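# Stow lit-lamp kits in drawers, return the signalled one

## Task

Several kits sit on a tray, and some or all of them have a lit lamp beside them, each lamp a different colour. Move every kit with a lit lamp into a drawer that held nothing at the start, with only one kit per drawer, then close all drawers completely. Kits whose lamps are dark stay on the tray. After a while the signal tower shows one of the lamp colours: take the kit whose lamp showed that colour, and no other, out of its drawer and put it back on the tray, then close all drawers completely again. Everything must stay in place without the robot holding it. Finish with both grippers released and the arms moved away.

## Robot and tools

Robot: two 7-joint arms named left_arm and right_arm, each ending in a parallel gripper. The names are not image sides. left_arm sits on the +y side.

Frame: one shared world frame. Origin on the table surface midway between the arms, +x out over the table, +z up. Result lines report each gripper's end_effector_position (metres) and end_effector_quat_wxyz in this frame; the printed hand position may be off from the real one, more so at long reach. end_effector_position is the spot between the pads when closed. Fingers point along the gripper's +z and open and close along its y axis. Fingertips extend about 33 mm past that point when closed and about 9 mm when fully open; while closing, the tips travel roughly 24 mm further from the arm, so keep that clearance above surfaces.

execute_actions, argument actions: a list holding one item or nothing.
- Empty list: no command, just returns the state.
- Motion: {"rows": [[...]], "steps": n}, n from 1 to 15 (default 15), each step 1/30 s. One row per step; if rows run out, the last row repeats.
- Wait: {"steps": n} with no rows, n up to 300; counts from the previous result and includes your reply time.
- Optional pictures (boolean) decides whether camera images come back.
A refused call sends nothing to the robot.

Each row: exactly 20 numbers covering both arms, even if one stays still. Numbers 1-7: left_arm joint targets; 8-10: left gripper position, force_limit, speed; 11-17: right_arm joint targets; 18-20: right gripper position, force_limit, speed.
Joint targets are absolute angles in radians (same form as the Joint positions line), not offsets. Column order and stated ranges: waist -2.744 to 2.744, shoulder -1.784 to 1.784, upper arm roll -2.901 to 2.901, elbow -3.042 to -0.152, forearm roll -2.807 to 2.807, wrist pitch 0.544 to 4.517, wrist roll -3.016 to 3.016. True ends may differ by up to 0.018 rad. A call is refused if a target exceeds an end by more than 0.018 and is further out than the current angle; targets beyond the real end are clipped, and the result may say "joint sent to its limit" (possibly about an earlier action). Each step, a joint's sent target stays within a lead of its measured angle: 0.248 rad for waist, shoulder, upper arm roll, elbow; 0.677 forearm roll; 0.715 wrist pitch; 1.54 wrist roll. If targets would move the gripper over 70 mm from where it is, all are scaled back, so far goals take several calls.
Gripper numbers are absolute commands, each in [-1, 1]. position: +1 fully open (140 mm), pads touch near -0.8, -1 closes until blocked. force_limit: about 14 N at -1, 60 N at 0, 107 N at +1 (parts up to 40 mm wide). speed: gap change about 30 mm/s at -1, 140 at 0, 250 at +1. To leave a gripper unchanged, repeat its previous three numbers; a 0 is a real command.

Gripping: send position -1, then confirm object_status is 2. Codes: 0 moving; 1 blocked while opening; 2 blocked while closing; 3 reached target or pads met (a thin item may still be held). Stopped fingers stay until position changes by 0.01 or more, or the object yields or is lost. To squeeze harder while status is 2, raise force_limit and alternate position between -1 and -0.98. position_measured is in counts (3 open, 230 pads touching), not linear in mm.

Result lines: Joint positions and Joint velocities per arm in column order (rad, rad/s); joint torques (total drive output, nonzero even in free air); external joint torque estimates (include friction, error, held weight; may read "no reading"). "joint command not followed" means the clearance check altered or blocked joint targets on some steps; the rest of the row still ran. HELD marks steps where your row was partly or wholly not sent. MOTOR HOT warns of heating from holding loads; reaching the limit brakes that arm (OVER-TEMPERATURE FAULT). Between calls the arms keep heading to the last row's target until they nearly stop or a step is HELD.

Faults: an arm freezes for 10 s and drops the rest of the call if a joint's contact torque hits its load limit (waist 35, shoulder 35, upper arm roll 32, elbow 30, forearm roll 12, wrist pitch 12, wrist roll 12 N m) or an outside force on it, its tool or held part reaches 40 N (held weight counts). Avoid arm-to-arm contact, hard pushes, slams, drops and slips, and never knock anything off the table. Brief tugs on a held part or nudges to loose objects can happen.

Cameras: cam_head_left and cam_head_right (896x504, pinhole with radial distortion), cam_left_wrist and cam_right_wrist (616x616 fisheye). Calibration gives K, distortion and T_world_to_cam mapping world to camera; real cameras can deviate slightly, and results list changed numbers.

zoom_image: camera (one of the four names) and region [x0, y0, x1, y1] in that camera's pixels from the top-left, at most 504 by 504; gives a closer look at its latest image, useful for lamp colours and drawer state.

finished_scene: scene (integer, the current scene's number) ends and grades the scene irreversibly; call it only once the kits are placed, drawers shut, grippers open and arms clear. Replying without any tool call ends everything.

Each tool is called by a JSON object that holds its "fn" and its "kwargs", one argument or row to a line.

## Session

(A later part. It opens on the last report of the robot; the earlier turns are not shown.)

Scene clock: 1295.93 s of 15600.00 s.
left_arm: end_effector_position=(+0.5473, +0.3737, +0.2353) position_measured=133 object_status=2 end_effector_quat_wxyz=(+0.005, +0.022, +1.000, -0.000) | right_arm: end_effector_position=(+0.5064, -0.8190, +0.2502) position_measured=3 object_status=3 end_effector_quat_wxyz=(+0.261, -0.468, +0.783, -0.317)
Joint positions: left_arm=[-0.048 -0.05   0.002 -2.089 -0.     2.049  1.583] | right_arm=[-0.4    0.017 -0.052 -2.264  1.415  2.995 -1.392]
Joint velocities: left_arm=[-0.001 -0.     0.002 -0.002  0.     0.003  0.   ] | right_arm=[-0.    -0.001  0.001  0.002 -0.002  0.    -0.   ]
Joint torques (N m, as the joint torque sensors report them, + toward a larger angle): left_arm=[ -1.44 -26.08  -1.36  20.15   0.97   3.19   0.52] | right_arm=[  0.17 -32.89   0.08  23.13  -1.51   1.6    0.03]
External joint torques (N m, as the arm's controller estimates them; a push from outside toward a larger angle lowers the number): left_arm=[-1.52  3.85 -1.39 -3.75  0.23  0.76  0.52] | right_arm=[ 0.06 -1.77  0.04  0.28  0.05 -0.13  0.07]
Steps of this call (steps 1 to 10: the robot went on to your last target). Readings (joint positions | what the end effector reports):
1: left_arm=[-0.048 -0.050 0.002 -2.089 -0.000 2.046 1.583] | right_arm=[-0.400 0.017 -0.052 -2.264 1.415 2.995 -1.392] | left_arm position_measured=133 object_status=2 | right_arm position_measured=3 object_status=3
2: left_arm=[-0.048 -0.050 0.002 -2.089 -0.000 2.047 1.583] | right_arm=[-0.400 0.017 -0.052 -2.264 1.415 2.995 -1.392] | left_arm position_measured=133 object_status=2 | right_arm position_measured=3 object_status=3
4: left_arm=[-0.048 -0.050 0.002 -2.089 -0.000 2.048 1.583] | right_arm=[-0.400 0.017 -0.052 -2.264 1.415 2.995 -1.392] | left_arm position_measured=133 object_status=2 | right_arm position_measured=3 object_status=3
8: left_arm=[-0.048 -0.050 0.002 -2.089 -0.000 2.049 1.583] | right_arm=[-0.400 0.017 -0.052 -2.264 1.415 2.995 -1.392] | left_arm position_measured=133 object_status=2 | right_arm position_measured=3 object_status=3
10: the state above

{"fn": "execute_actions", "kwargs": {
  "actions": [
    {"rows":[[-0.049,-0.051,0,-2.086,0,2.045,1.59,0.36,0,0,-0.4,0.017,-0.05,-2.264,1.415,2.995,-1.392,1,0,0],[-0.049,-0.051,0,-2.086,0,2.045,1.59,0.36,0,0,-0.4,0.017,-0.05,-2.264,1.415,2.995,-1.392,1,0,0],[-0.049,-0.051,0,-2.086,0,2.045,1.59,0.36,0,0,-0.4,0.017,-0.05,-2.264,1.415,2.995,-1.392,1,0,0],[-0.049,-0.051,0,-2.086,0,2.045,1.59,0.36,0,0,-0.4,0.017,-0.05,-2.264,1.415,2.995,-1.392,1,0,0],[-0.049,-0.051,0,-2.086,0,2.045,1.59,0.36,0,0,-0.4,0.017,-0.05,-2.264,1.415,2.995,-1.392,1,0,0],[-0.049,-0.051,0,-2.086,0,2.045,1.59,0.36,0,0,-0.4,0.017,-0.05,-2.264,1.415,2.995,-1.392,1,0,0],[-0.049,-0.051,0,-2.086,0,2.03,1.59,0.36,0,0,-0.4,0.017,-0.05,-2.264,1.415,2.995,-1.392,1,0,0],[-0.049,-0.051,0,-2.086,0,2.0,1.59,0.36,0,0,-0.4,0.017,-0.05,-2.264,1.415,2.995,-1.392,1,0,0],[-0.049,-0.056,0,-2.07,0,1.97,1.59,0.36,0,0,-0.4,0.017,-0.05,-2.264,1.415,2.995,-1.392,1,0,0],[-0.049,-0.061,0,-2.053,0,1.95,1.59,0.36,0,0,-0.4,0.017,-0.05,-2.264,1.415,2.995,-1.392,1,0,0],[-0.049,-0.066,0,-2.036,0,1.93,1.59,0.36,0,0,-0.4,0.017,-0.05,-2.264,1.415,2.995,-1.392,1,0,0],[-0.049,-0.071,0,-2.02,0,1.92,1.59,0.36,0,0,-0.4,0.017,-0.05,-2.264,1.415,2.995,-1.392,1,0,0],[-0.049,-0.075,0,-2.003,0,1.91,1.59,0.36,0,0,-0.4,0.017,-0.05,-2.264,1.415,2.995,-1.392,1,0,0],[-0.049,-0.079,0,-1.986,0,1.91,1.59,0.36,0,0,-0.4,0.017,-0.05,-2.264,1.415,2.995,-1.392,1,0,0]],"steps":15}
  ],
  "pictures": false
}}

{"fn": "execute_actions", "kwargs": {
  "actions": [
    {"rows":[[-0.05,-0.16,0,-2.06,0,1.98,1.6,-0.2,0,0,-0.4,0.017,-0.05,-2.264,1.415,2.995,-1.392,1,0,0],[-0.05,-0.24,0,-2.16,0,2.06,1.6,-0.2,0,0,-0.4,0.017,-0.05,-2.264,1.415,2.995,-1.392,1,0,0],[-0.05,-0.32,0,-2.26,0,2.14,1.6,-0.2,0,0,-0.4,0.017,-0.05,-2.264,1.415,2.995,-1.392,1,0,0],[-0.05,-0.4,0,-2.36,0,2.22,1.6,-0.2,0,0,-0.4,0.017,-0.05,-2.264,1.415,2.995,-1.392,1,0,0],[-0.05,-0.49,0,-2.47,0,2.3,1.6,-0.2,0,0,-0.4,0.017,-0.05,-2.264,1.415,2.995,-1.392,1,0,0],[-0.05,-0.57,0,-2.57,0,2.38,1.6,-0.2,0,0,-0.4,0.017,-0.05,-2.264,1.415,2.995,-1.392,1,0,0],[-0.05,-0.65,0,-2.67,0,2.45,1.6,-0.2,0,0,-0.4,0.017,-0.05,-2.264,1.415,2.995,-1.392,1,0,0],[-0.05,-0.73,0,-2.77,0,2.52,1.6,-0.2,0,0,-0.4,0.017,-0.05,-2.264,1.415,2.995,-1.392,1,0,0],[-0.05,-0.81,0,-2.87,0,2.58,1.6,-0.2,0,0,-0.4,0.017,-0.05,-2.264,1.415,2.995,-1.392,1,0,0],[-0.05,-0.88,0,-2.97,0,2.63,1.6,-0.2,0,0,-0.4,0.017,-0.05,-2.264,1.415,2.995,-1.392,1,0,0]],"steps":15}
  ],
  "pictures": false
}}

{"fn": "execute_actions", "kwargs": {
  "actions": [
    {"rows":[[-0.05,-0.88,0,-2.97,0,2.64,1.6,-0.2,0,0,-0.4,0.017,-0.05,-2.264,1.415,2.995,-1.392,1,0,0],[-0.05,-0.88,0,-2.97,0,2.66,1.6,-0.2,0,0,-0.4,0.017,-0.05,-2.264,1.415,2.995,-1.392,1,0,0],[-0.05,-0.88,0,-2.97,0,2.69,1.6,-0.2,0,0,-0.4,0.017,-0.05,-2.264,1.415,2.995,-1.392,1,0,0],[-0.05,-0.85,0,-2.97,0,2.72,1.6,-0.2,0,0,-0.4,0.017,-0.05,-2.264,1.415,2.995,-1.392,1,0,0],[-0.05,-0.82,0,-2.97,0,2.75,1.6,-0.2,0,0,-0.4,0.017,-0.05,-2.264,1.415,2.995,-1.392,1,0,0],[-0.05,-0.79,0,-2.97,0,2.77,1.6,-0.2,0,0,-0.4,0.017,-0.05,-2.264,1.415,2.995,-1.392,1,0,0],[-0.05,-0.76,0,-2.97,0,2.79,1.6,-0.2,0,0,-0.4,0.017,-0.05,-2.264,1.415,2.995,-1.392,1,0,0],[-0.05,-0.73,0,-2.97,0,2.8,1.6,-0.2,0,0,-0.4,0.017,-0.05,-2.264,1.415,2.995,-1.392,1,0,0],[-0.05,-0.70,0,-2.97,0,2.815,1.6,-0.2,0,0,-0.4,0.017,-0.05,-2.264,1.415,2.995,-1.392,1,0,0]],"steps":15}
  ],
  "pictures": false
}}

{"fn": "execute_actions", "kwargs": {
  "actions": [
    {"steps":12}
  ]
}}

Scene clock: 1352.30 s of 15600.00 s.
left_arm: end_effector_position=(+0.5498, +0.3736, +0.2744) position_measured=84 object_status=3 end_effector_quat_wxyz=(+0.006, +0.022, +1.000, -0.000) | right_arm: end_effector_position=(+0.5064, -0.8190, +0.2502) position_measured=3 object_status=3 end_effector_quat_wxyz=(+0.261, -0.468, +0.783, -0.317)
Joint positions: left_arm=[-0.048 -0.069  0.002 -2.01  -0.     1.953  1.583] | right_arm=[-0.4    0.017 -0.052 -2.264  1.415  2.995 -1.392]
Joint velocities: left_arm=[-0.001 -0.17  -0.001  0.359  0.    -0.213 -0.001] | right_arm=[-0.     0.001  0.001 -0.001  0.001 -0.     0.001]
Joint torques (N m, as the joint torque sensors report them, + toward a larger angle): left_arm=[ -1.08 -26.42  -1.    20.98   1.01   1.39   0.43] | right_arm=[  0.22 -32.92  -0.24  23.01  -1.53   1.67   0.04]
External joint torques (N m, as the arm's controller estimates them; a push from outside toward a larger angle lowers the number): left_arm=[-1.06 -0.81 -0.91  0.61  0.29 -0.48  0.43] | right_arm=[ 0.25 -2.01 -0.15  0.36  0.   -0.06  0.08]
Steps of this call (steps 1 to 15: the robot went on to your last target; steps 16 to 90: nothing new was sent; then 52.87 s passed at rest; steps 91 to 105: all 15 steps of this action). Readings (joint positions | what the end effector reports):
91: left_arm=[-0.048 -0.050 0.002 -2.089 -0.000 2.050 1.583] | right_arm=[-0.400 0.017 -0.052 -2.264 1.415 2.995 -1.392] | left_arm position_measured=133 object_status=0 | right_arm position_measured=3 object_status=3
92: left_arm=[-0.048 -0.050 0.002 -2.088 -0.000 2.050 1.583] | right_arm=[-0.400 0.017 -0.052 -2.264 1.415 2.995 -1.392] | left_arm position_measured=132 object_status=0 | right_arm position_measured=3 object_status=3
94: left_arm=[-0.048 -0.050 0.002 -2.088 -0.000 2.049 1.583] | right_arm=[-0.400 0.017 -0.052 -2.264 1.415 2.995 -1.392] | left_arm position_measured=112 object_status=0 | right_arm position_measured=3 object_status=3
98: left_arm=[-0.048 -0.050 0.002 -2.087 -0.000 2.040 1.583] | right_arm=[-0.400 0.017 -0.052 -2.264 1.415 2.995 -1.392] | left_arm position_measured=85 object_status=0 | right_arm position_measured=3 object_status=3
105: the state above

Scene clock: 1352.80 s of 15600.00 s.
left_arm: end_effector_position=(+0.4205, +0.3771, +0.2447) position_measured=154 object_status=0 end_effector_quat_wxyz=(+0.229, +0.026, +0.973, -0.002) | right_arm: end_effector_position=(+0.5064, -0.8190, +0.2502) position_measured=3 object_status=3 end_effector_quat_wxyz=(+0.261, -0.468, +0.783, -0.317)
Joint positions: left_arm=[-0.048 -0.864  0.002 -2.931  0.     2.528  1.591] | right_arm=[-0.4    0.017 -0.052 -2.264  1.415  2.995 -1.392]
Joint velocities: left_arm=[-0.001 -0.094  0.001 -0.678 -0.     0.52   0.006] | right_arm=[-0.001  0.    -0.001 -0.001 -0.001 -0.     0.   ]
Joint torques (N m, as the joint torque sensors report them, + toward a larger angle): left_arm=[-1.75 -7.69 -1.33 33.52  0.89  5.91  0.48] | right_arm=[ -0.17 -32.8   -0.61  22.82  -1.49   1.68   0.02]
External joint torques (N m, as the arm's controller estimates them; a push from outside toward a larger angle lowers the number): left_arm=[-1.59 -0.22 -0.36 -1.45 -0.03  0.96  0.5 ] | right_arm=[-0.09 -1.96 -0.48  0.19  0.03 -0.05  0.06]
Steps of this call (steps 1 to 15: all 15 steps of this action). Readings (joint positions | what the end effector reports):
1: left_arm=[-0.048 -0.090 0.002 -2.021 0.000 1.959 1.584] | right_arm=[-0.400 0.017 -0.052 -2.264 1.415 2.995 -1.392] | left_arm position_measured=84 object_status=0 | right_arm position_measured=3 object_status=3
2: left_arm=[-0.048 -0.131 0.002 -2.061 0.000 1.977 1.585] | right_arm=[-0.400 0.017 -0.052 -2.264 1.415 2.995 -1.392] | left_arm position_measured=91 object_status=0 | right_arm position_measured=3 object_status=3
4: left_arm=[-0.048 -0.255 0.002 -2.195 0.000 2.044 1.587] | right_arm=[-0.400 0.017 -0.052 -2.264 1.415 2.995 -1.392] | left_arm position_measured=106 object_status=0 | right_arm position_measured=3 object_status=3
8: left_arm=[-0.048 -0.564 0.002 -2.510 0.000 2.250 1.589] | right_arm=[-0.400 0.017 -0.052 -2.264 1.415 2.995 -1.392] | left_arm position_measured=136 object_status=0 | right_arm position_measured=3 object_status=3
15: the state above

Scene clock: 1353.30 s of 15600.00 s.
left_arm: end_effector_position=(+0.4489, +0.3762, +0.2102) position_measured=154 object_status=3 end_effector_quat_wxyz=(+0.255, +0.026, +0.967, -0.002) | right_arm: end_effector_position=(+0.5064, -0.8190, +0.2502) position_measured=3 object_status=3 end_effector_quat_wxyz=(+0.261, -0.468, +0.783, -0.317)
Joint positions: left_arm=[-0.048 -0.704  0.002 -2.971  0.     2.782  1.593] | right_arm=[-0.4    0.017 -0.052 -2.264  1.415  2.995 -1.392]
Joint velocities: left_arm=[-0.     0.033  0.    -0.001  0.     0.17   0.002] | right_arm=[ 0.001 -0.001 -0.     0.     0.001 -0.     0.001]
Joint torques (N m, as the joint torque sensors report them, + toward a larger angle): left_arm=[-2.06 -6.   -1.32 23.01  0.69  4.08  0.43] | right_arm=[  0.29 -32.68  -0.04  23.03  -1.51   1.66   0.03]
External joint torques (N m, as the arm's controller estimates them; a push from outside toward a larger angle lowers the number): left_arm=[-2.07  1.5  -0.7  -0.53  0.07  0.78  0.45] | right_arm=[ 0.38 -1.78  0.11  0.36  0.02 -0.08  0.07]
Steps of this call (steps 1 to 15: all 15 steps of this action). Readings (joint positions | what the end effector reports):
1: left_arm=[-0.048 -0.867 0.002 -2.948 0.000 2.545 1.592] | right_arm=[-0.400 0.017 -0.052 -2.264 1.415 2.995 -1.392] | left_arm position_measured=154 object_status=0 | right_arm position_measured=3 object_status=3
2: left_arm=[-0.048 -0.869 0.002 -2.958 0.000 2.564 1.592] | right_arm=[-0.400 0.017 -0.052 -2.264 1.415 2.995 -1.392] | left_arm position_measured=154 object_status=3 | right_arm position_measured=3 object_status=3
4: left_arm=[-0.048 -0.868 0.002 -2.966 0.000 2.608 1.592] | right_arm=[-0.400 0.017 -0.052 -2.264 1.415 2.995 -1.392] | left_arm position_measured=154 object_status=3 | right_arm position_measured=3 object_status=3
8: left_arm=[-0.048 -0.790 0.002 -2.965 0.000 2.702 1.592] | right_arm=[-0.400 0.017 -0.052 -2.264 1.415 2.995 -1.392] | left_arm position_measured=154 object_status=3 | right_arm position_measured=3 object_status=3
15: the state above

Scene clock: 1353.70 s of 15600.00 s.
left_arm: end_effector_position=(+0.4547, +0.3760, +0.2156) position_measured=154 object_status=3 end_effector_quat_wxyz=(+0.266, +0.026, +0.964, -0.002) | right_arm: end_effector_position=(+0.5064, -0.8190, +0.2502) position_measured=3 object_status=3 end_effector_quat_wxyz=(+0.261, -0.468, +0.783, -0.317)
Joint positions: left_arm=[-0.048 -0.702  0.002 -2.971  0.     2.808  1.593] | right_arm=[-0.4    0.017 -0.052 -2.264  1.415  2.995 -1.392]
Joint velocities: left_arm=[-0.    -0.     0.    -0.     0.     0.016 -0.001] | right_arm=[ 0.     0.    -0.     0.001  0.    -0.     0.   ]
Joint torques (N m, as the joint torque sensors report them, + toward a larger angle): left_arm=[-2.14 -5.3  -1.31 23.52  0.82  4.17  0.39] | right_arm=[ -0.13 -32.45   0.23  23.13  -1.55   1.62   0.08]
External joint torques (N m, as the arm's controller estimates them; a push from outside toward a larger angle lowers the number): left_arm=[-2.15  1.71 -0.68  0.25  0.19  0.85  0.41] | right_arm=[-0.1  -1.43  0.32  0.38 -0.01 -0.12  0.12]
Steps of this call (steps 1 to 12: the robot went on to your last target). Readings (joint positions | what the end effector reports):
1: left_arm=[-0.048 -0.703 0.002 -2.971 0.000 2.787 1.593] | right_arm=[-0.400 0.017 -0.052 -2.264 1.415 2.995 -1.392] | left_arm position_measured=154 object_status=3 | right_arm position_measured=3 object_status=3
2: left_arm=[-0.048 -0.703 0.002 -2.971 0.000 2.792 1.593] | right_arm=[-0.400 0.017 -0.052 -2.264 1.415 2.995 -1.392] | left_arm position_measured=154 object_status=3 | right_arm position_measured=3 object_status=3
4: left_arm=[-0.048 -0.702 0.002 -2.971 0.000 2.798 1.593] | right_arm=[-0.400 0.017 -0.052 -2.264 1.415 2.995 -1.392] | left_arm position_measured=154 object_status=3 | right_arm position_measured=3 object_status=3
8: left_arm=[-0.048 -0.702 0.002 -2.971 0.000 2.805 1.593] | right_arm=[-0.400 0.017 -0.052 -2.264 1.415 2.995 -1.392] | left_arm position_measured=154 object_status=3 | right_arm position_measured=3 object_status=3
12: the state above
camera_calibration (this result's frames):
cam_left_wrist: T_world_to_cam=[[0.215886, 0.975427, 0.0439817, -0.466245], [0.549492, -0.158604, 0.820307, -0.35403], [0.807125, -0.152926, -0.57023, 0.00402568], [0, 0, 0, 1]] pos_world=[0.291943, 0.399253, 0.313215]
cam_right_wrist: T_world_to_cam=[[-0.577633, 0.366593, -0.729349, 0.772402], [0.122811, 0.922343, 0.366334, 0.592835], [0.807005, 0.122035, -0.577798, 0.0120689], [0, 0, 0, 1]] pos_world=[0.363619, -0.831427, 0.353148]

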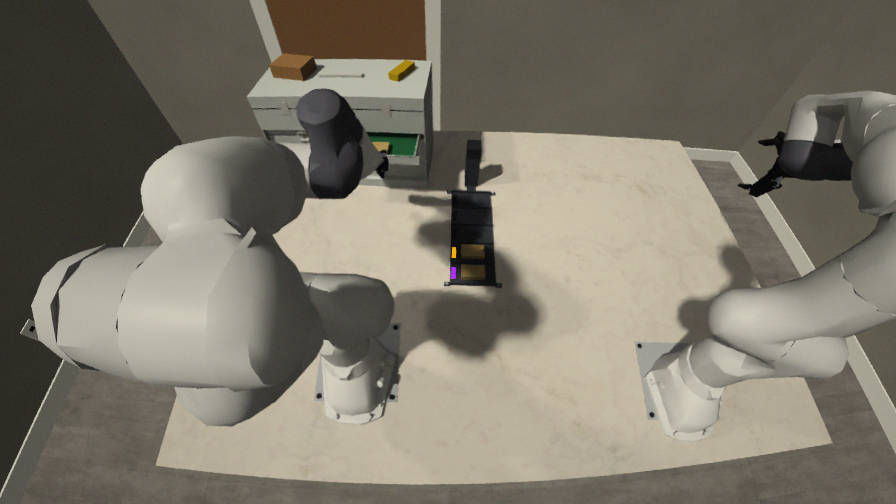

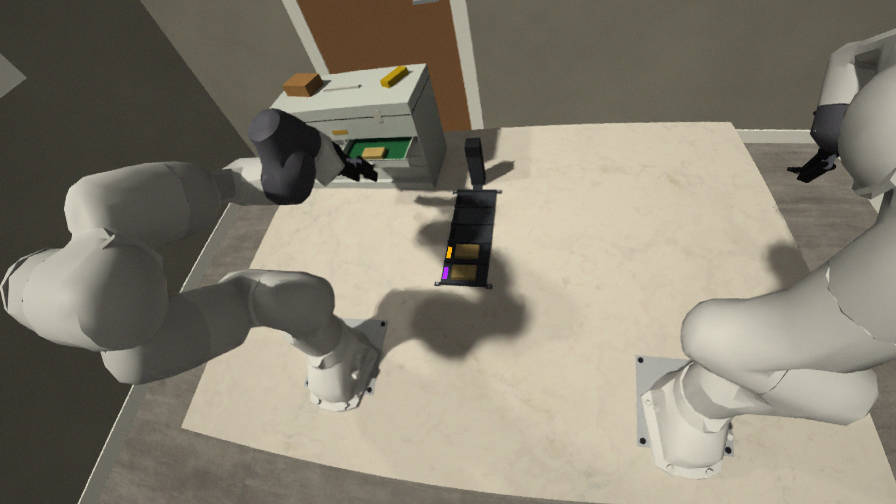

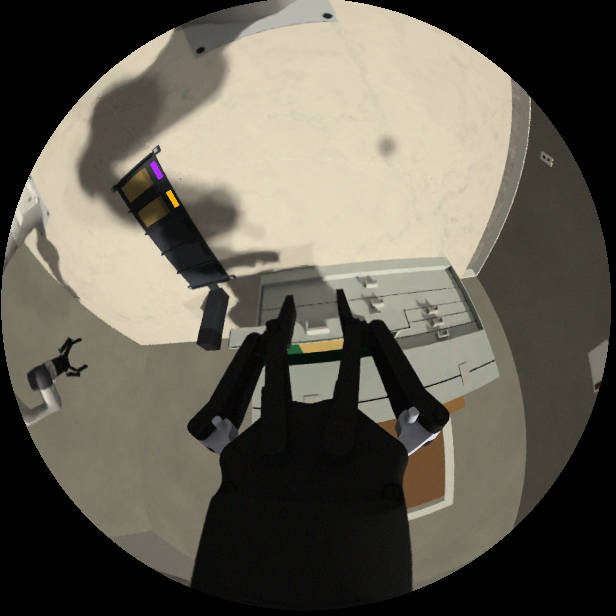

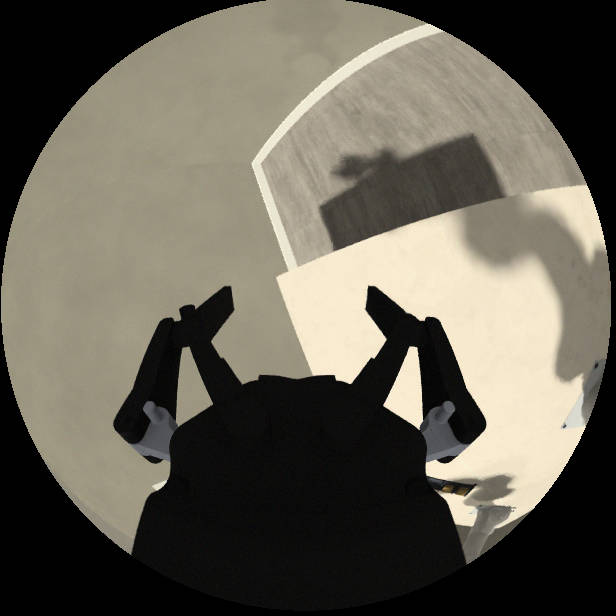

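{"fn": "execute_actions", "kwargs": {
  "actions": [
    {"rows":[[-0.054,-0.685,0,-2.962,0,2.83,1.6,-0.2,0,0,-0.4,0.017,-0.05,-2.264,1.415,2.995,-1.392,1,0,0],[-0.054,-0.67,0,-2.954,0,2.84,1.6,-0.2,0,0,-0.4,0.017,-0.05,-2.264,1.415,2.995,-1.392,1,0,0],[-0.054,-0.655,0,-2.946,0,2.848,1.6,-0.2,0,0,-0.4,0.017,-0.05,-2.264,1.415,2.995,-1.392,1,0,0],[-0.054,-0.64,0,-2.938,0,2.853,1.6,-0.2,0,0,-0.4,0.017,-0.05,-2.264,1.415,2.995,-1.392,1,0,0],[-0.054,-0.626,0,-2.931,0,2.853,1.6,-0.2,0,0,-0.4,0.017,-0.05,-2.264,1.415,2.995,-1.392,1,0,0]],"steps":15}
  ],
  "pictures": false
}}

{"fn": "execute_actions", "kwargs": {
  "actions": [
    {"rows":[[-0.054,-0.626,0,-2.931,0,2.853,1.6,-0.2,0,0,-0.4,0.017,-0.05,-2.264,1.415,2.995,-1.392,1,0,0],[-0.054,-0.626,0,-2.931,0,2.853,1.6,-0.2,0,0,-0.4,0.017,-0.05,-2.264,1.415,2.995,-1.392,1,0,0],[-0.054,-0.626,0,-2.931,0,2.853,1.6,-1,0,0,-0.4,0.017,-0.05,-2.264,1.415,2.995,-1.392,1,0,0]],"steps":15}
  ],
  "pictures": false
}}

Scene clock: 1367.07 s of 15600.00 s.
left_arm: end_effector_position=(+0.4707, +0.3741, +0.2138) position_measured=154 object_status=3 end_effector_quat_wxyz=(+0.268, +0.028, +0.963, -0.002) | right_arm: end_effector_position=(+0.5064, -0.8190, +0.2502) position_measured=3 object_status=3 end_effector_quat_wxyz=(+0.261, -0.468, +0.783, -0.317)
Joint positions: left_arm=[-0.051 -0.628  0.002 -2.933  0.     2.846  1.593] | right_arm=[-0.4    0.017 -0.052 -2.264  1.415  2.995 -1.392]
Joint velocities: left_arm=[-0.001  0.003 -0.     0.004 -0.002  0.014  0.001] | right_arm=[-0.001 -0.001 -0.001 -0.001 -0.002 -0.     0.001]
Joint torques (N m, as the joint torque sensors report them, + toward a larger angle): left_arm=[-2.11 -6.93 -1.35 23.77  0.75  4.04  0.44] | right_arm=[ -0.11 -32.56  -0.05  22.86  -1.54   1.67   0.  ]
External joint torques (N m, as the arm's controller estimates them; a push from outside toward a larger angle lowers the number): left_arm=[-2.12  2.06 -0.79  0.88  0.14  0.73  0.45] | right_arm=[ 0.   -1.59  0.12  0.16 -0.01 -0.08  0.04]
Steps of this call (steps 1 to 30: the robot went on to your last target; steps 31 to 90: nothing new was sent; then 9.87 s passed at rest; steps 91 to 105: all 15 steps of this action). Readings (joint positions | what the end effector reports):
91: left_arm=[-0.049 -0.699 0.002 -2.969 0.000 2.813 1.593] | right_arm=[-0.400 0.017 -0.052 -2.264 1.415 2.995 -1.392] | left_arm position_measured=154 object_status=3 | right_arm position_measured=3 object_status=3
92: left_arm=[-0.049 -0.691 0.002 -2.965 0.000 2.817 1.593] | right_arm=[-0.400 0.017 -0.052 -2.264 1.415 2.995 -1.392] | left_arm position_measured=154 object_status=3 | right_arm position_measured=3 object_status=3
94: left_arm=[-0.050 -0.669 0.002 -2.953 0.000 2.827 1.593] | right_arm=[-0.400 0.017 -0.052 -2.264 1.415 2.995 -1.392] | left_arm position_measured=154 object_status=3 | right_arm position_measured=3 object_status=3
98: left_arm=[-0.051 -0.634 0.002 -2.936 0.000 2.839 1.593] | right_arm=[-0.400 0.017 -0.052 -2.264 1.415 2.995 -1.392] | left_arm position_measured=154 object_status=3 | right_arm position_measured=3 object_status=3
105: the state above

Scene clock: 1367.57 s of 15600.00 s.
left_arm: end_effector_position=(+0.4714, +0.3738, +0.2145) position_measured=198 object_status=0 end_effector_quat_wxyz=(+0.269, +0.028, +0.963, -0.002) | right_arm: end_effector_position=(+0.5064, -0.8190, +0.2502) position_measured=3 object_status=3 end_effector_quat_wxyz=(+0.261, -0.468, +0.783, -0.317)
Joint positions: left_arm=[-0.052 -0.628  0.002 -2.932  0.     2.848  1.593] | right_arm=[-0.4    0.017 -0.052 -2.264  1.415  2.995 -1.392]
Joint velocities: left_arm=[-0.     0.001 -0.    -0.001  0.    -0.001  0.   ] | right_arm=[-0.001  0.     0.001 -0.    -0.002  0.    -0.   ]
Joint torques (N m, as the joint torque sensors report them, + toward a larger angle): left_arm=[-2.15 -7.15 -1.31 22.77  0.8   4.13  0.44] | right_arm=[  0.31 -32.69  -0.11  22.81  -1.54   1.6    0.04]
External joint torques (N m, as the arm's controller estimates them; a push from outside toward a larger angle lowers the number): left_arm=[-2.17  1.84 -0.77 -0.19  0.19  0.8   0.46] | right_arm=[ 0.35 -1.69  0.    0.07  0.   -0.14  0.08]
Steps of this call (steps 1 to 15: all 15 steps of this action). Readings (joint positions | what the end effector reports):
1: left_arm=[-0.051 -0.628 0.002 -2.933 0.000 2.847 1.593] | right_arm=[-0.400 0.017 -0.052 -2.264 1.415 2.995 -1.392] | left_arm position_measured=154 object_status=3 | right_arm position_measured=3 object_status=3
2: left_arm=[-0.051 -0.628 0.002 -2.933 0.000 2.847 1.593] | right_arm=[-0.400 0.017 -0.052 -2.264 1.415 2.995 -1.392] | left_arm position_measured=154 object_status=3 | right_arm position_measured=3 object_status=3
4: left_arm=[-0.051 -0.628 0.002 -2.933 0.000 2.848 1.593] | right_arm=[-0.400 0.017 -0.052 -2.264 1.415 2.995 -1.392] | left_arm position_measured=161 object_status=0 | right_arm position_measured=3 object_status=3
8: left_arm=[-0.052 -0.628 0.002 -2.932 0.000 2.848 1.593] | right_arm=[-0.400 0.017 -0.052 -2.264 1.415 2.995 -1.392] | left_arm position_measured=191 object_status=0 | right_arm position_measured=3 object_status=3
15: the state above

198: drawer moved in; regrip 7 mm forward.

{"fn": "execute_actions", "kwargs": {
  "actions": [
    {"rows":[[-0.054,-0.626,0,-2.931,0,2.853,1.6,-0.2,0,0,-0.4,0.017,-0.05,-2.264,1.415,2.995,-1.392,1,0,0],[-0.054,-0.626,0,-2.931,0,2.853,1.6,-0.2,0,0,-0.4,0.017,-0.05,-2.264,1.415,2.995,-1.392,1,0,0],[-0.054,-0.626,0,-2.931,0,2.856,1.6,-0.2,0,0,-0.4,0.017,-0.05,-2.264,1.415,2.995,-1.392,1,0,0],[-0.054,-0.626,0,-2.931,0,2.86,1.6,-0.2,0,0,-0.4,0.017,-0.05,-2.264,1.415,2.995,-1.392,1,0,0],[-0.054,-0.626,0,-2.931,0,2.862,1.6,-0.2,0,0,-0.4,0.017,-0.05,-2.264,1.415,2.995,-1.392,1,0,0],[-0.054,-0.612,0,-2.921,0,2.862,1.6,-0.2,0,0,-0.4,0.017,-0.05,-2.264,1.415,2.995,-1.392,1,0,0],[-0.054,-0.597,0,-2.910,0,2.862,1.6,-0.2,0,0,-0.4,0.017,-0.05,-2.264,1.415,2.995,-1.392,1,0,0]],"steps":15}
  ],
  "pictures": false
}}

{"fn": "execute_actions", "kwargs": {
  "actions": [
    {"rows":[[-0.054,-0.597,0,-2.910,0,2.862,1.6,-1,0,0,-0.4,0.017,-0.05,-2.264,1.415,2.995,-1.392,1,0,0]],"steps":15}
  ],
  "pictures": false
}}

Scene clock: 1382.97 s of 15600.00 s.
left_arm: end_effector_position=(+0.4783, +0.3736, +0.2148) position_measured=154 object_status=3 end_effector_quat_wxyz=(+0.269, +0.028, +0.963, -0.002) | right_arm: end_effector_position=(+0.5064, -0.8190, +0.2502) position_measured=3 object_status=3 end_effector_quat_wxyz=(+0.261, -0.468, +0.783, -0.317)
Joint positions: left_arm=[-0.052 -0.6    0.002 -2.912  0.     2.856  1.594] | right_arm=[-0.4    0.017 -0.052 -2.264  1.415  2.995 -1.392]
Joint velocities: left_arm=[ 0.     0.003 -0.001  0.004  0.001 -0.     0.001] | right_arm=[ 0.     0.     0.001  0.001  0.001 -0.     0.   ]
Joint torques (N m, as the joint torque sensors report them, + toward a larger angle): left_arm=[-1.66 -8.27 -0.69 23.26  0.76  4.3   0.39] | right_arm=[  0.39 -32.84  -0.27  22.85  -1.55   1.69   0.07]
External joint torques (N m, as the arm's controller estimates them; a push from outside toward a larger angle lowers the number): left_arm=[-1.68  1.61 -0.16  0.34  0.15  0.97  0.41] | right_arm=[ 0.23 -1.97 -0.37  0.18 -0.01 -0.02  0.11]
Steps of this call (steps 1 to 15: the robot went on to your last target; steps 16 to 90: nothing new was sent; then 11.90 s passed at rest; steps 91 to 105: all 15 steps of this action). Readings (joint positions | what the end effector reports):
91: left_arm=[-0.052 -0.628 0.002 -2.932 0.000 2.848 1.593] | right_arm=[-0.400 0.017 -0.052 -2.264 1.415 2.995 -1.392] | left_arm position_measured=198 object_status=0 | right_arm position_measured=3 object_status=3
92: left_arm=[-0.052 -0.628 0.002 -2.932 0.000 2.848 1.593] | right_arm=[-0.400 0.017 -0.052 -2.264 1.415 2.995 -1.392] | left_arm position_measured=197 object_status=0 | right_arm position_measured=3 object_status=3
94: left_arm=[-0.052 -0.628 0.002 -2.932 0.000 2.850 1.593] | right_arm=[-0.400 0.017 -0.052 -2.264 1.415 2.995 -1.392] | left_arm position_measured=177 object_status=0 | right_arm position_measured=3 object_status=3
98: left_arm=[-0.052 -0.611 0.002 -2.920 0.000 2.854 1.593] | right_arm=[-0.400 0.017 -0.052 -2.264 1.415 2.995 -1.392] | left_arm position_measured=154 object_status=0 | right_arm position_measured=3 object_status=3
105: the state above

Scene clock: 1383.47 s of 15600.00 s.
left_arm: end_effector_position=(+0.4785, +0.3736, +0.2147) position_measured=193 object_status=2 end_effector_quat_wxyz=(+0.269, +0.029, +0.963, -0.002) | right_arm: end_effector_position=(+0.5064, -0.8190, +0.2502) position_measured=3 object_status=3 end_effector_quat_wxyz=(+0.261, -0.468, +0.783, -0.317)
Joint positions: left_arm=[-0.052 -0.599  0.002 -2.912  0.     2.857  1.594] | right_arm=[-0.4    0.017 -0.052 -2.264  1.415  2.995 -1.392]
Joint velocities: left_arm=[-0.001 -0.001 -0.     0.    -0.001 -0.     0.   ] | right_arm=[-0.001  0.    -0.001  0.001  0.    -0.     0.001]
Joint torques (N m, as the joint torque sensors report them, + toward a larger angle): left_arm=[-1.79 -8.55 -0.9  23.37  0.69  4.35  0.41] | right_arm=[ -0.4  -32.85  -0.16  22.54  -1.52   1.64   0.01]
External joint torques (N m, as the arm's controller estimates them; a push from outside toward a larger angle lowers the number): left_arm=[-1.75  1.39 -0.32  0.44  0.08  1.01  0.42] | right_arm=[-0.35 -1.93 -0.05 -0.15  0.01 -0.09  0.06]
Steps of this call (steps 1 to 15: all 15 steps of this action). Readings (joint positions | what the end effector reports):
1: left_arm=[-0.052 -0.600 0.002 -2.912 0.000 2.856 1.594] | right_arm=[-0.400 0.017 -0.052 -2.264 1.415 2.995 -1.392] | left_arm position_measured=154 object_status=0 | right_arm position_measured=3 object_status=3
2: left_arm=[-0.052 -0.599 0.002 -2.912 0.000 2.856 1.594] | right_arm=[-0.400 0.017 -0.052 -2.264 1.415 2.995 -1.392] | left_arm position_measured=161 object_status=0 | right_arm position_measured=3 object_status=3
4: left_arm=[-0.053 -0.599 0.002 -2.912 0.000 2.856 1.594] | right_arm=[-0.400 0.017 -0.052 -2.264 1.415 2.995 -1.392] | left_arm position_measured=176 object_status=0 | right_arm position_measured=3 object_status=3
8: left_arm=[-0.052 -0.599 0.002 -2.912 0.000 2.857 1.594] | right_arm=[-0.400 0.017 -0.052 -2.264 1.415 2.995 -1.392] | left_arm position_measured=193 object_status=0 | right_arm position_measured=3 object_status=3
15: the state above

{"fn": "execute_actions", "kwargs": {
  "actions": [
    {"rows":[[-0.053,-0.578,0,-2.898,0,2.87,1.6,-1,0,0,-0.4,0.017,-0.05,-2.264,1.415,2.995,-1.392,1,0,0],[-0.053,-0.557,0,-2.884,0,2.877,1.6,-1,0,0,-0.4,0.017,-0.05,-2.264,1.415,2.995,-1.392,1,0,0],[-0.053,-0.536,0,-2.869,0,2.884,1.6,-1,0,0,-0.4,0.017,-0.05,-2.264,1.415,2.995,-1.392,1,0,0],[-0.053,-0.515,0,-2.854,0,2.89,1.6,-1,0,0,-0.4,0.017,-0.05,-2.264,1.415,2.995,-1.392,1,0,0],[-0.053,-0.494,0,-2.839,0,2.895,1.6,-1,0,0,-0.4,0.017,-0.05,-2.264,1.415,2.995,-1.392,1,0,0],[-0.053,-0.474,0,-2.824,0,2.9,1.6,-1,0,0,-0.4,0.017,-0.05,-2.264,1.415,2.995,-1.392,1,0,0],[-0.053,-0.457,0,-2.81,0,2.904,1.6,-1,0,0,-0.4,0.017,-0.05,-2.264,1.415,2.995,-1.392,1,0,0],[-0.053,-0.44,0,-2.795,0,2.907,1.6,-1,0,0,-0.4,0.017,-0.05,-2.264,1.415,2.995,-1.392,1,0,0],[-0.053,-0.422,0,-2.78,0,2.91,1.6,-1,0,0,-0.4,0.017,-0.05,-2.264,1.415,2.995,-1.392,1,0,0],[-0.053,-0.405,0,-2.766,0,2.912,1.6,-1,0,0,-0.4,0.017,-0.05,-2.264,1.415,2.995,-1.392,1,0,0],[-0.053,-0.388,0,-2.751,0,2.914,1.6,-1,0,0,-0.4,0.017,-0.05,-2.264,1.415,2.995,-1.392,1,0,0],[-0.053,-0.371,0,-2.736,0,2.915,1.6,-1,0,0,-0.4,0.017,-0.05,-2.264,1.415,2.995,-1.392,1,0,0],[-0.053,-0.354,0,-2.722,0,2.916,1.6,-1,0,0,-0.4,0.017,-0.05,-2.264,1.415,2.995,-1.392,1,0,0],[-0.053,-0.337,0,-2.707,0,2.916,1.6,-1,0,0,-0.4,0.017,-0.05,-2.264,1.415,2.995,-1.392,1,0,0],[-0.053,-0.321,0,-2.692,0,2.916,1.6,-1,0,0,-0.4,0.017,-0.05,-2.264,1.415,2.995,-1.392,1,0,0]],"steps":15}
  ],
  "pictures": false
}}

{"fn": "execute_actions", "kwargs": {
  "actions": [
    {"rows":[[-0.053,-0.305,0,-2.677,0,2.916,1.6,-1,0,0,-0.4,0.017,-0.05,-2.264,1.415,2.995,-1.392,1,0,0],[-0.053,-0.29,0,-2.662,0,2.916,1.6,-1,0,0,-0.4,0.017,-0.05,-2.264,1.415,2.995,-1.392,1,0,0],[-0.053,-0.274,0,-2.647,0,2.916,1.6,-1,0,0,-0.4,0.017,-0.05,-2.264,1.415,2.995,-1.392,1,0,0],[-0.053,-0.26,0,-2.632,0,2.915,1.6,-1,0,0,-0.4,0.017,-0.05,-2.264,1.415,2.995,-1.392,1,0,0],[-0.053,-0.247,0,-2.619,0,2.915,1.6,-1,0,0,-0.4,0.017,-0.05,-2.264,1.415,2.995,-1.392,1,0,0],[-0.053,-0.236,0,-2.608,0,2.915,1.6,-1,0,0,-0.4,0.017,-0.05,-2.264,1.415,2.995,-1.392,1,0,0],[-0.053,-0.226,0,-2.598,0,2.915,1.6,-1,0,0,-0.4,0.017,-0.05,-2.264,1.415,2.995,-1.392,1,0,0],[-0.053,-0.217,0,-2.589,0,2.915,1.6,-1,0,0,-0.4,0.017,-0.05,-2.264,1.415,2.995,-1.392,1,0,0],[-0.053,-0.209,0,-2.581,0,2.915,1.6,-1,0,0,-0.4,0.017,-0.05,-2.264,1.415,2.995,-1.392,1,0,0],[-0.053,-0.202,0,-2.573,0,2.915,1.6,-1,0,0,-0.4,0.017,-0.05,-2.264,1.415,2.995,-1.392,1,0,0],[-0.053,-0.196,0,-2.567,0,2.915,1.6,-1,0,0,-0.4,0.017,-0.05,-2.264,1.415,2.995,-1.392,1,0,0],[-0.053,-0.191,0,-2.561,0,2.915,1.6,-1,0,0,-0.4,0.017,-0.05,-2.264,1.415,2.995,-1.392,1,0,0],[-0.053,-0.186,0,-2.556,0,2.915,1.6,-1,0,0,-0.4,0.017,-0.05,-2.264,1.415,2.995,-1.392,1,0,0]],"steps":15}
  ],
  "pictures": false
}}

{"fn": "execute_actions", "kwargs": {
  "actions": [
    {"steps":12}
  ],
  "pictures": false
}}

Scene clock: 1426.80 s of 15600.00 s.
left_arm: end_effector_position=(+0.5429, +0.3704, +0.2139) position_measured=193 object_status=2 end_effector_quat_wxyz=(+0.267, +0.030, +0.963, -0.002) | right_arm: end_effector_position=(+0.5064, -0.8190, +0.2502) position_measured=3 object_status=3 end_effector_quat_wxyz=(+0.261, -0.468, +0.783, -0.317)
Joint positions: left_arm=[-0.053 -0.359  0.001 -2.724  0.     2.904  1.594] | right_arm=[-0.4    0.017 -0.052 -2.264  1.415  2.995 -1.392]
Joint velocities: left_arm=[-0.003  0.481 -0.004  0.424  0.     0.055  0.   ] | right_arm=[ 0.001 -0.    -0.002  0.001  0.001  0.002  0.   ]
Joint torques (N m, as the joint torque sensors report them, + toward a larger angle): left_arm=[ -0.29 -18.46  -0.34  20.95   0.68   3.75   0.41] | right_arm=[  0.15 -32.61  -0.23  22.95  -1.52   1.63   0.13]
External joint torques (N m, as the arm's controller estimates them; a push from outside toward a larger angle lowers the number): left_arm=[-0.38  1.99 -0.13  0.8   0.11  0.61  0.43] | right_arm=[ 0.24 -1.66 -0.08  0.23  0.02 -0.12  0.17]
Steps of this call (steps 1 to 15: the robot went on to your last target; steps 16 to 90: nothing new was sent; then 39.83 s passed at rest; steps 91 to 105: all 15 steps of this action). Readings (joint positions | what the end effector reports):
91: left_arm=[-0.052 -0.595 0.002 -2.909 0.000 2.858 1.594] | right_arm=[-0.400 0.017 -0.052 -2.264 1.415 2.995 -1.392] | left_arm position_measured=193 object_status=2 | right_arm position_measured=3 object_status=3
92: left_arm=[-0.052 -0.585 0.002 -2.902 0.000 2.860 1.594] | right_arm=[-0.400 0.017 -0.052 -2.264 1.415 2.995 -1.392] | left_arm position_measured=193 object_status=2 | right_arm position_measured=3 object_status=3
94: left_arm=[-0.052 -0.555 0.002 -2.881 0.000 2.867 1.594] | right_arm=[-0.400 0.017 -0.052 -2.264 1.415 2.995 -1.392] | left_arm position_measured=193 object_status=2 | right_arm position_measured=3 object_status=3
98: left_arm=[-0.052 -0.481 0.001 -2.825 0.000 2.885 1.594] | right_arm=[-0.400 0.017 -0.052 -2.264 1.415 2.995 -1.392] | left_arm position_measured=193 object_status=2 | right_arm position_measured=3 object_status=3
105: the state above

Scene clock: 1427.30 s of 15600.00 s.
left_arm: end_effector_position=(+0.5950, +0.3675, +0.2131) position_measured=193 object_status=2 end_effector_quat_wxyz=(+0.266, +0.030, +0.963, -0.002) | right_arm: end_effector_position=(+0.5064, -0.8190, +0.2502) position_measured=3 object_status=3 end_effector_quat_wxyz=(+0.261, -0.468, +0.783, -0.317)
Joint positions: left_arm=[-0.053 -0.195 -0.    -2.565  0.     2.909  1.594] | right_arm=[-0.4    0.017 -0.052 -2.264  1.415  2.995 -1.392]
Joint velocities: left_arm=[ 0.001  0.017  0.     0.033  0.002 -0.03   0.003] | right_arm=[-0.002  0.001  0.002  0.001  0.     0.    -0.001]
Joint torques (N m, as the joint torque sensors report them, + toward a larger angle): left_arm=[ -0.48 -18.08   0.41  25.13   0.63   5.23   0.31] | right_arm=[ -0.14 -32.69  -0.33  22.93  -1.51   1.62  -0.02]
External joint torques (N m, as the arm's controller estimates them; a push from outside toward a larger angle lowers the number): left_arm=[-0.53  5.88  0.53  2.51  0.09  1.6   0.32] | right_arm=[ 0.01 -1.8  -0.11  0.27  0.02 -0.12  0.02]
Steps of this call (steps 1 to 15: all 15 steps of this action). Readings (joint positions | what the end effector reports):
1: left_arm=[-0.053 -0.343 0.001 -2.709 0.000 2.906 1.594] | right_arm=[-0.400 0.017 -0.052 -2.264 1.415 2.995 -1.392] | left_arm position_measured=193 object_status=2 | right_arm position_measured=3 object_status=3
2: left_arm=[-0.053 -0.327 0.001 -2.694 0.000 2.907 1.594] | right_arm=[-0.400 0.017 -0.052 -2.264 1.415 2.995 -1.392] | left_arm position_measured=193 object_status=2 | right_arm position_measured=3 object_status=3
4: left_arm=[-0.053 -0.295 0.000 -2.664 0.000 2.908 1.594] | right_arm=[-0.400 0.017 -0.052 -2.264 1.415 2.995 -1.392] | left_arm position_measured=193 object_status=2 | right_arm position_measured=3 object_status=3
8: left_arm=[-0.053 -0.243 0.000 -2.613 0.000 2.910 1.594] | right_arm=[-0.400 0.017 -0.052 -2.264 1.415 2.995 -1.392] | left_arm position_measured=193 object_status=2 | right_arm position_measured=3 object_status=3
15: the state above

Scene clock: 1427.70 s of 15600.00 s.
left_arm: end_effector_position=(+0.5951, +0.3675, +0.2132) position_measured=193 object_status=2 end_effector_quat_wxyz=(+0.265, +0.030, +0.964, -0.002) | right_arm: end_effector_position=(+0.5064, -0.8190, +0.2502) position_measured=3 object_status=3 end_effector_quat_wxyz=(+0.261, -0.468, +0.783, -0.317)
Joint positions: left_arm=[-0.053 -0.195 -0.    -2.563  0.     2.905  1.594] | right_arm=[-0.4    0.017 -0.052 -2.264  1.415  2.995 -1.392]
Joint velocities: left_arm=[-0.     0.002  0.001  0.    -0.001 -0.002  0.001] | right_arm=[ 0.    -0.002 -0.     0.     0.002 -0.     0.001]
Joint torques (N m, as the joint torque sensors report them, + toward a larger angle): left_arm=[ -0.72 -18.08   0.22  25.82   0.69   5.15   0.42] | right_arm=[  0.1  -32.77  -0.47  23.19  -1.53   1.64   0.02]
External joint torques (N m, as the arm's controller estimates them; a push from outside toward a larger angle lowers the number): left_arm=[-0.71  5.06  0.42  3.61  0.11  1.84  0.44] | right_arm=[ 0.06 -1.79 -0.45  0.47  0.01 -0.08  0.07]
Steps of this call (steps 1 to 12: the robot went on to your last target). Readings (joint positions | what the end effector reports):
1: left_arm=[-0.053 -0.195 -0.000 -2.565 0.000 2.908 1.594] | right_arm=[-0.400 0.017 -0.052 -2.264 1.415 2.995 -1.392] | left_arm position_measured=193 object_status=2 | right_arm position_measured=3 object_status=3
2: left_arm=[-0.053 -0.195 -0.000 -2.564 0.000 2.908 1.594] | right_arm=[-0.400 0.017 -0.052 -2.264 1.415 2.995 -1.392] | left_arm position_measured=193 object_status=2 | right_arm position_measured=3 object_status=3
4: left_arm=[-0.053 -0.195 -0.000 -2.564 0.000 2.906 1.594] | right_arm=[-0.400 0.017 -0.052 -2.264 1.415 2.995 -1.392] | left_arm position_measured=193 object_status=2 | right_arm position_measured=3 object_status=3
8: left_arm=[-0.053 -0.195 -0.000 -2.563 0.000 2.905 1.594] | right_arm=[-0.400 0.017 -0.052 -2.264 1.415 2.995 -1.392] | left_arm position_measured=193 object_status=2 | right_arm position_measured=3 object_status=3
12: the state above


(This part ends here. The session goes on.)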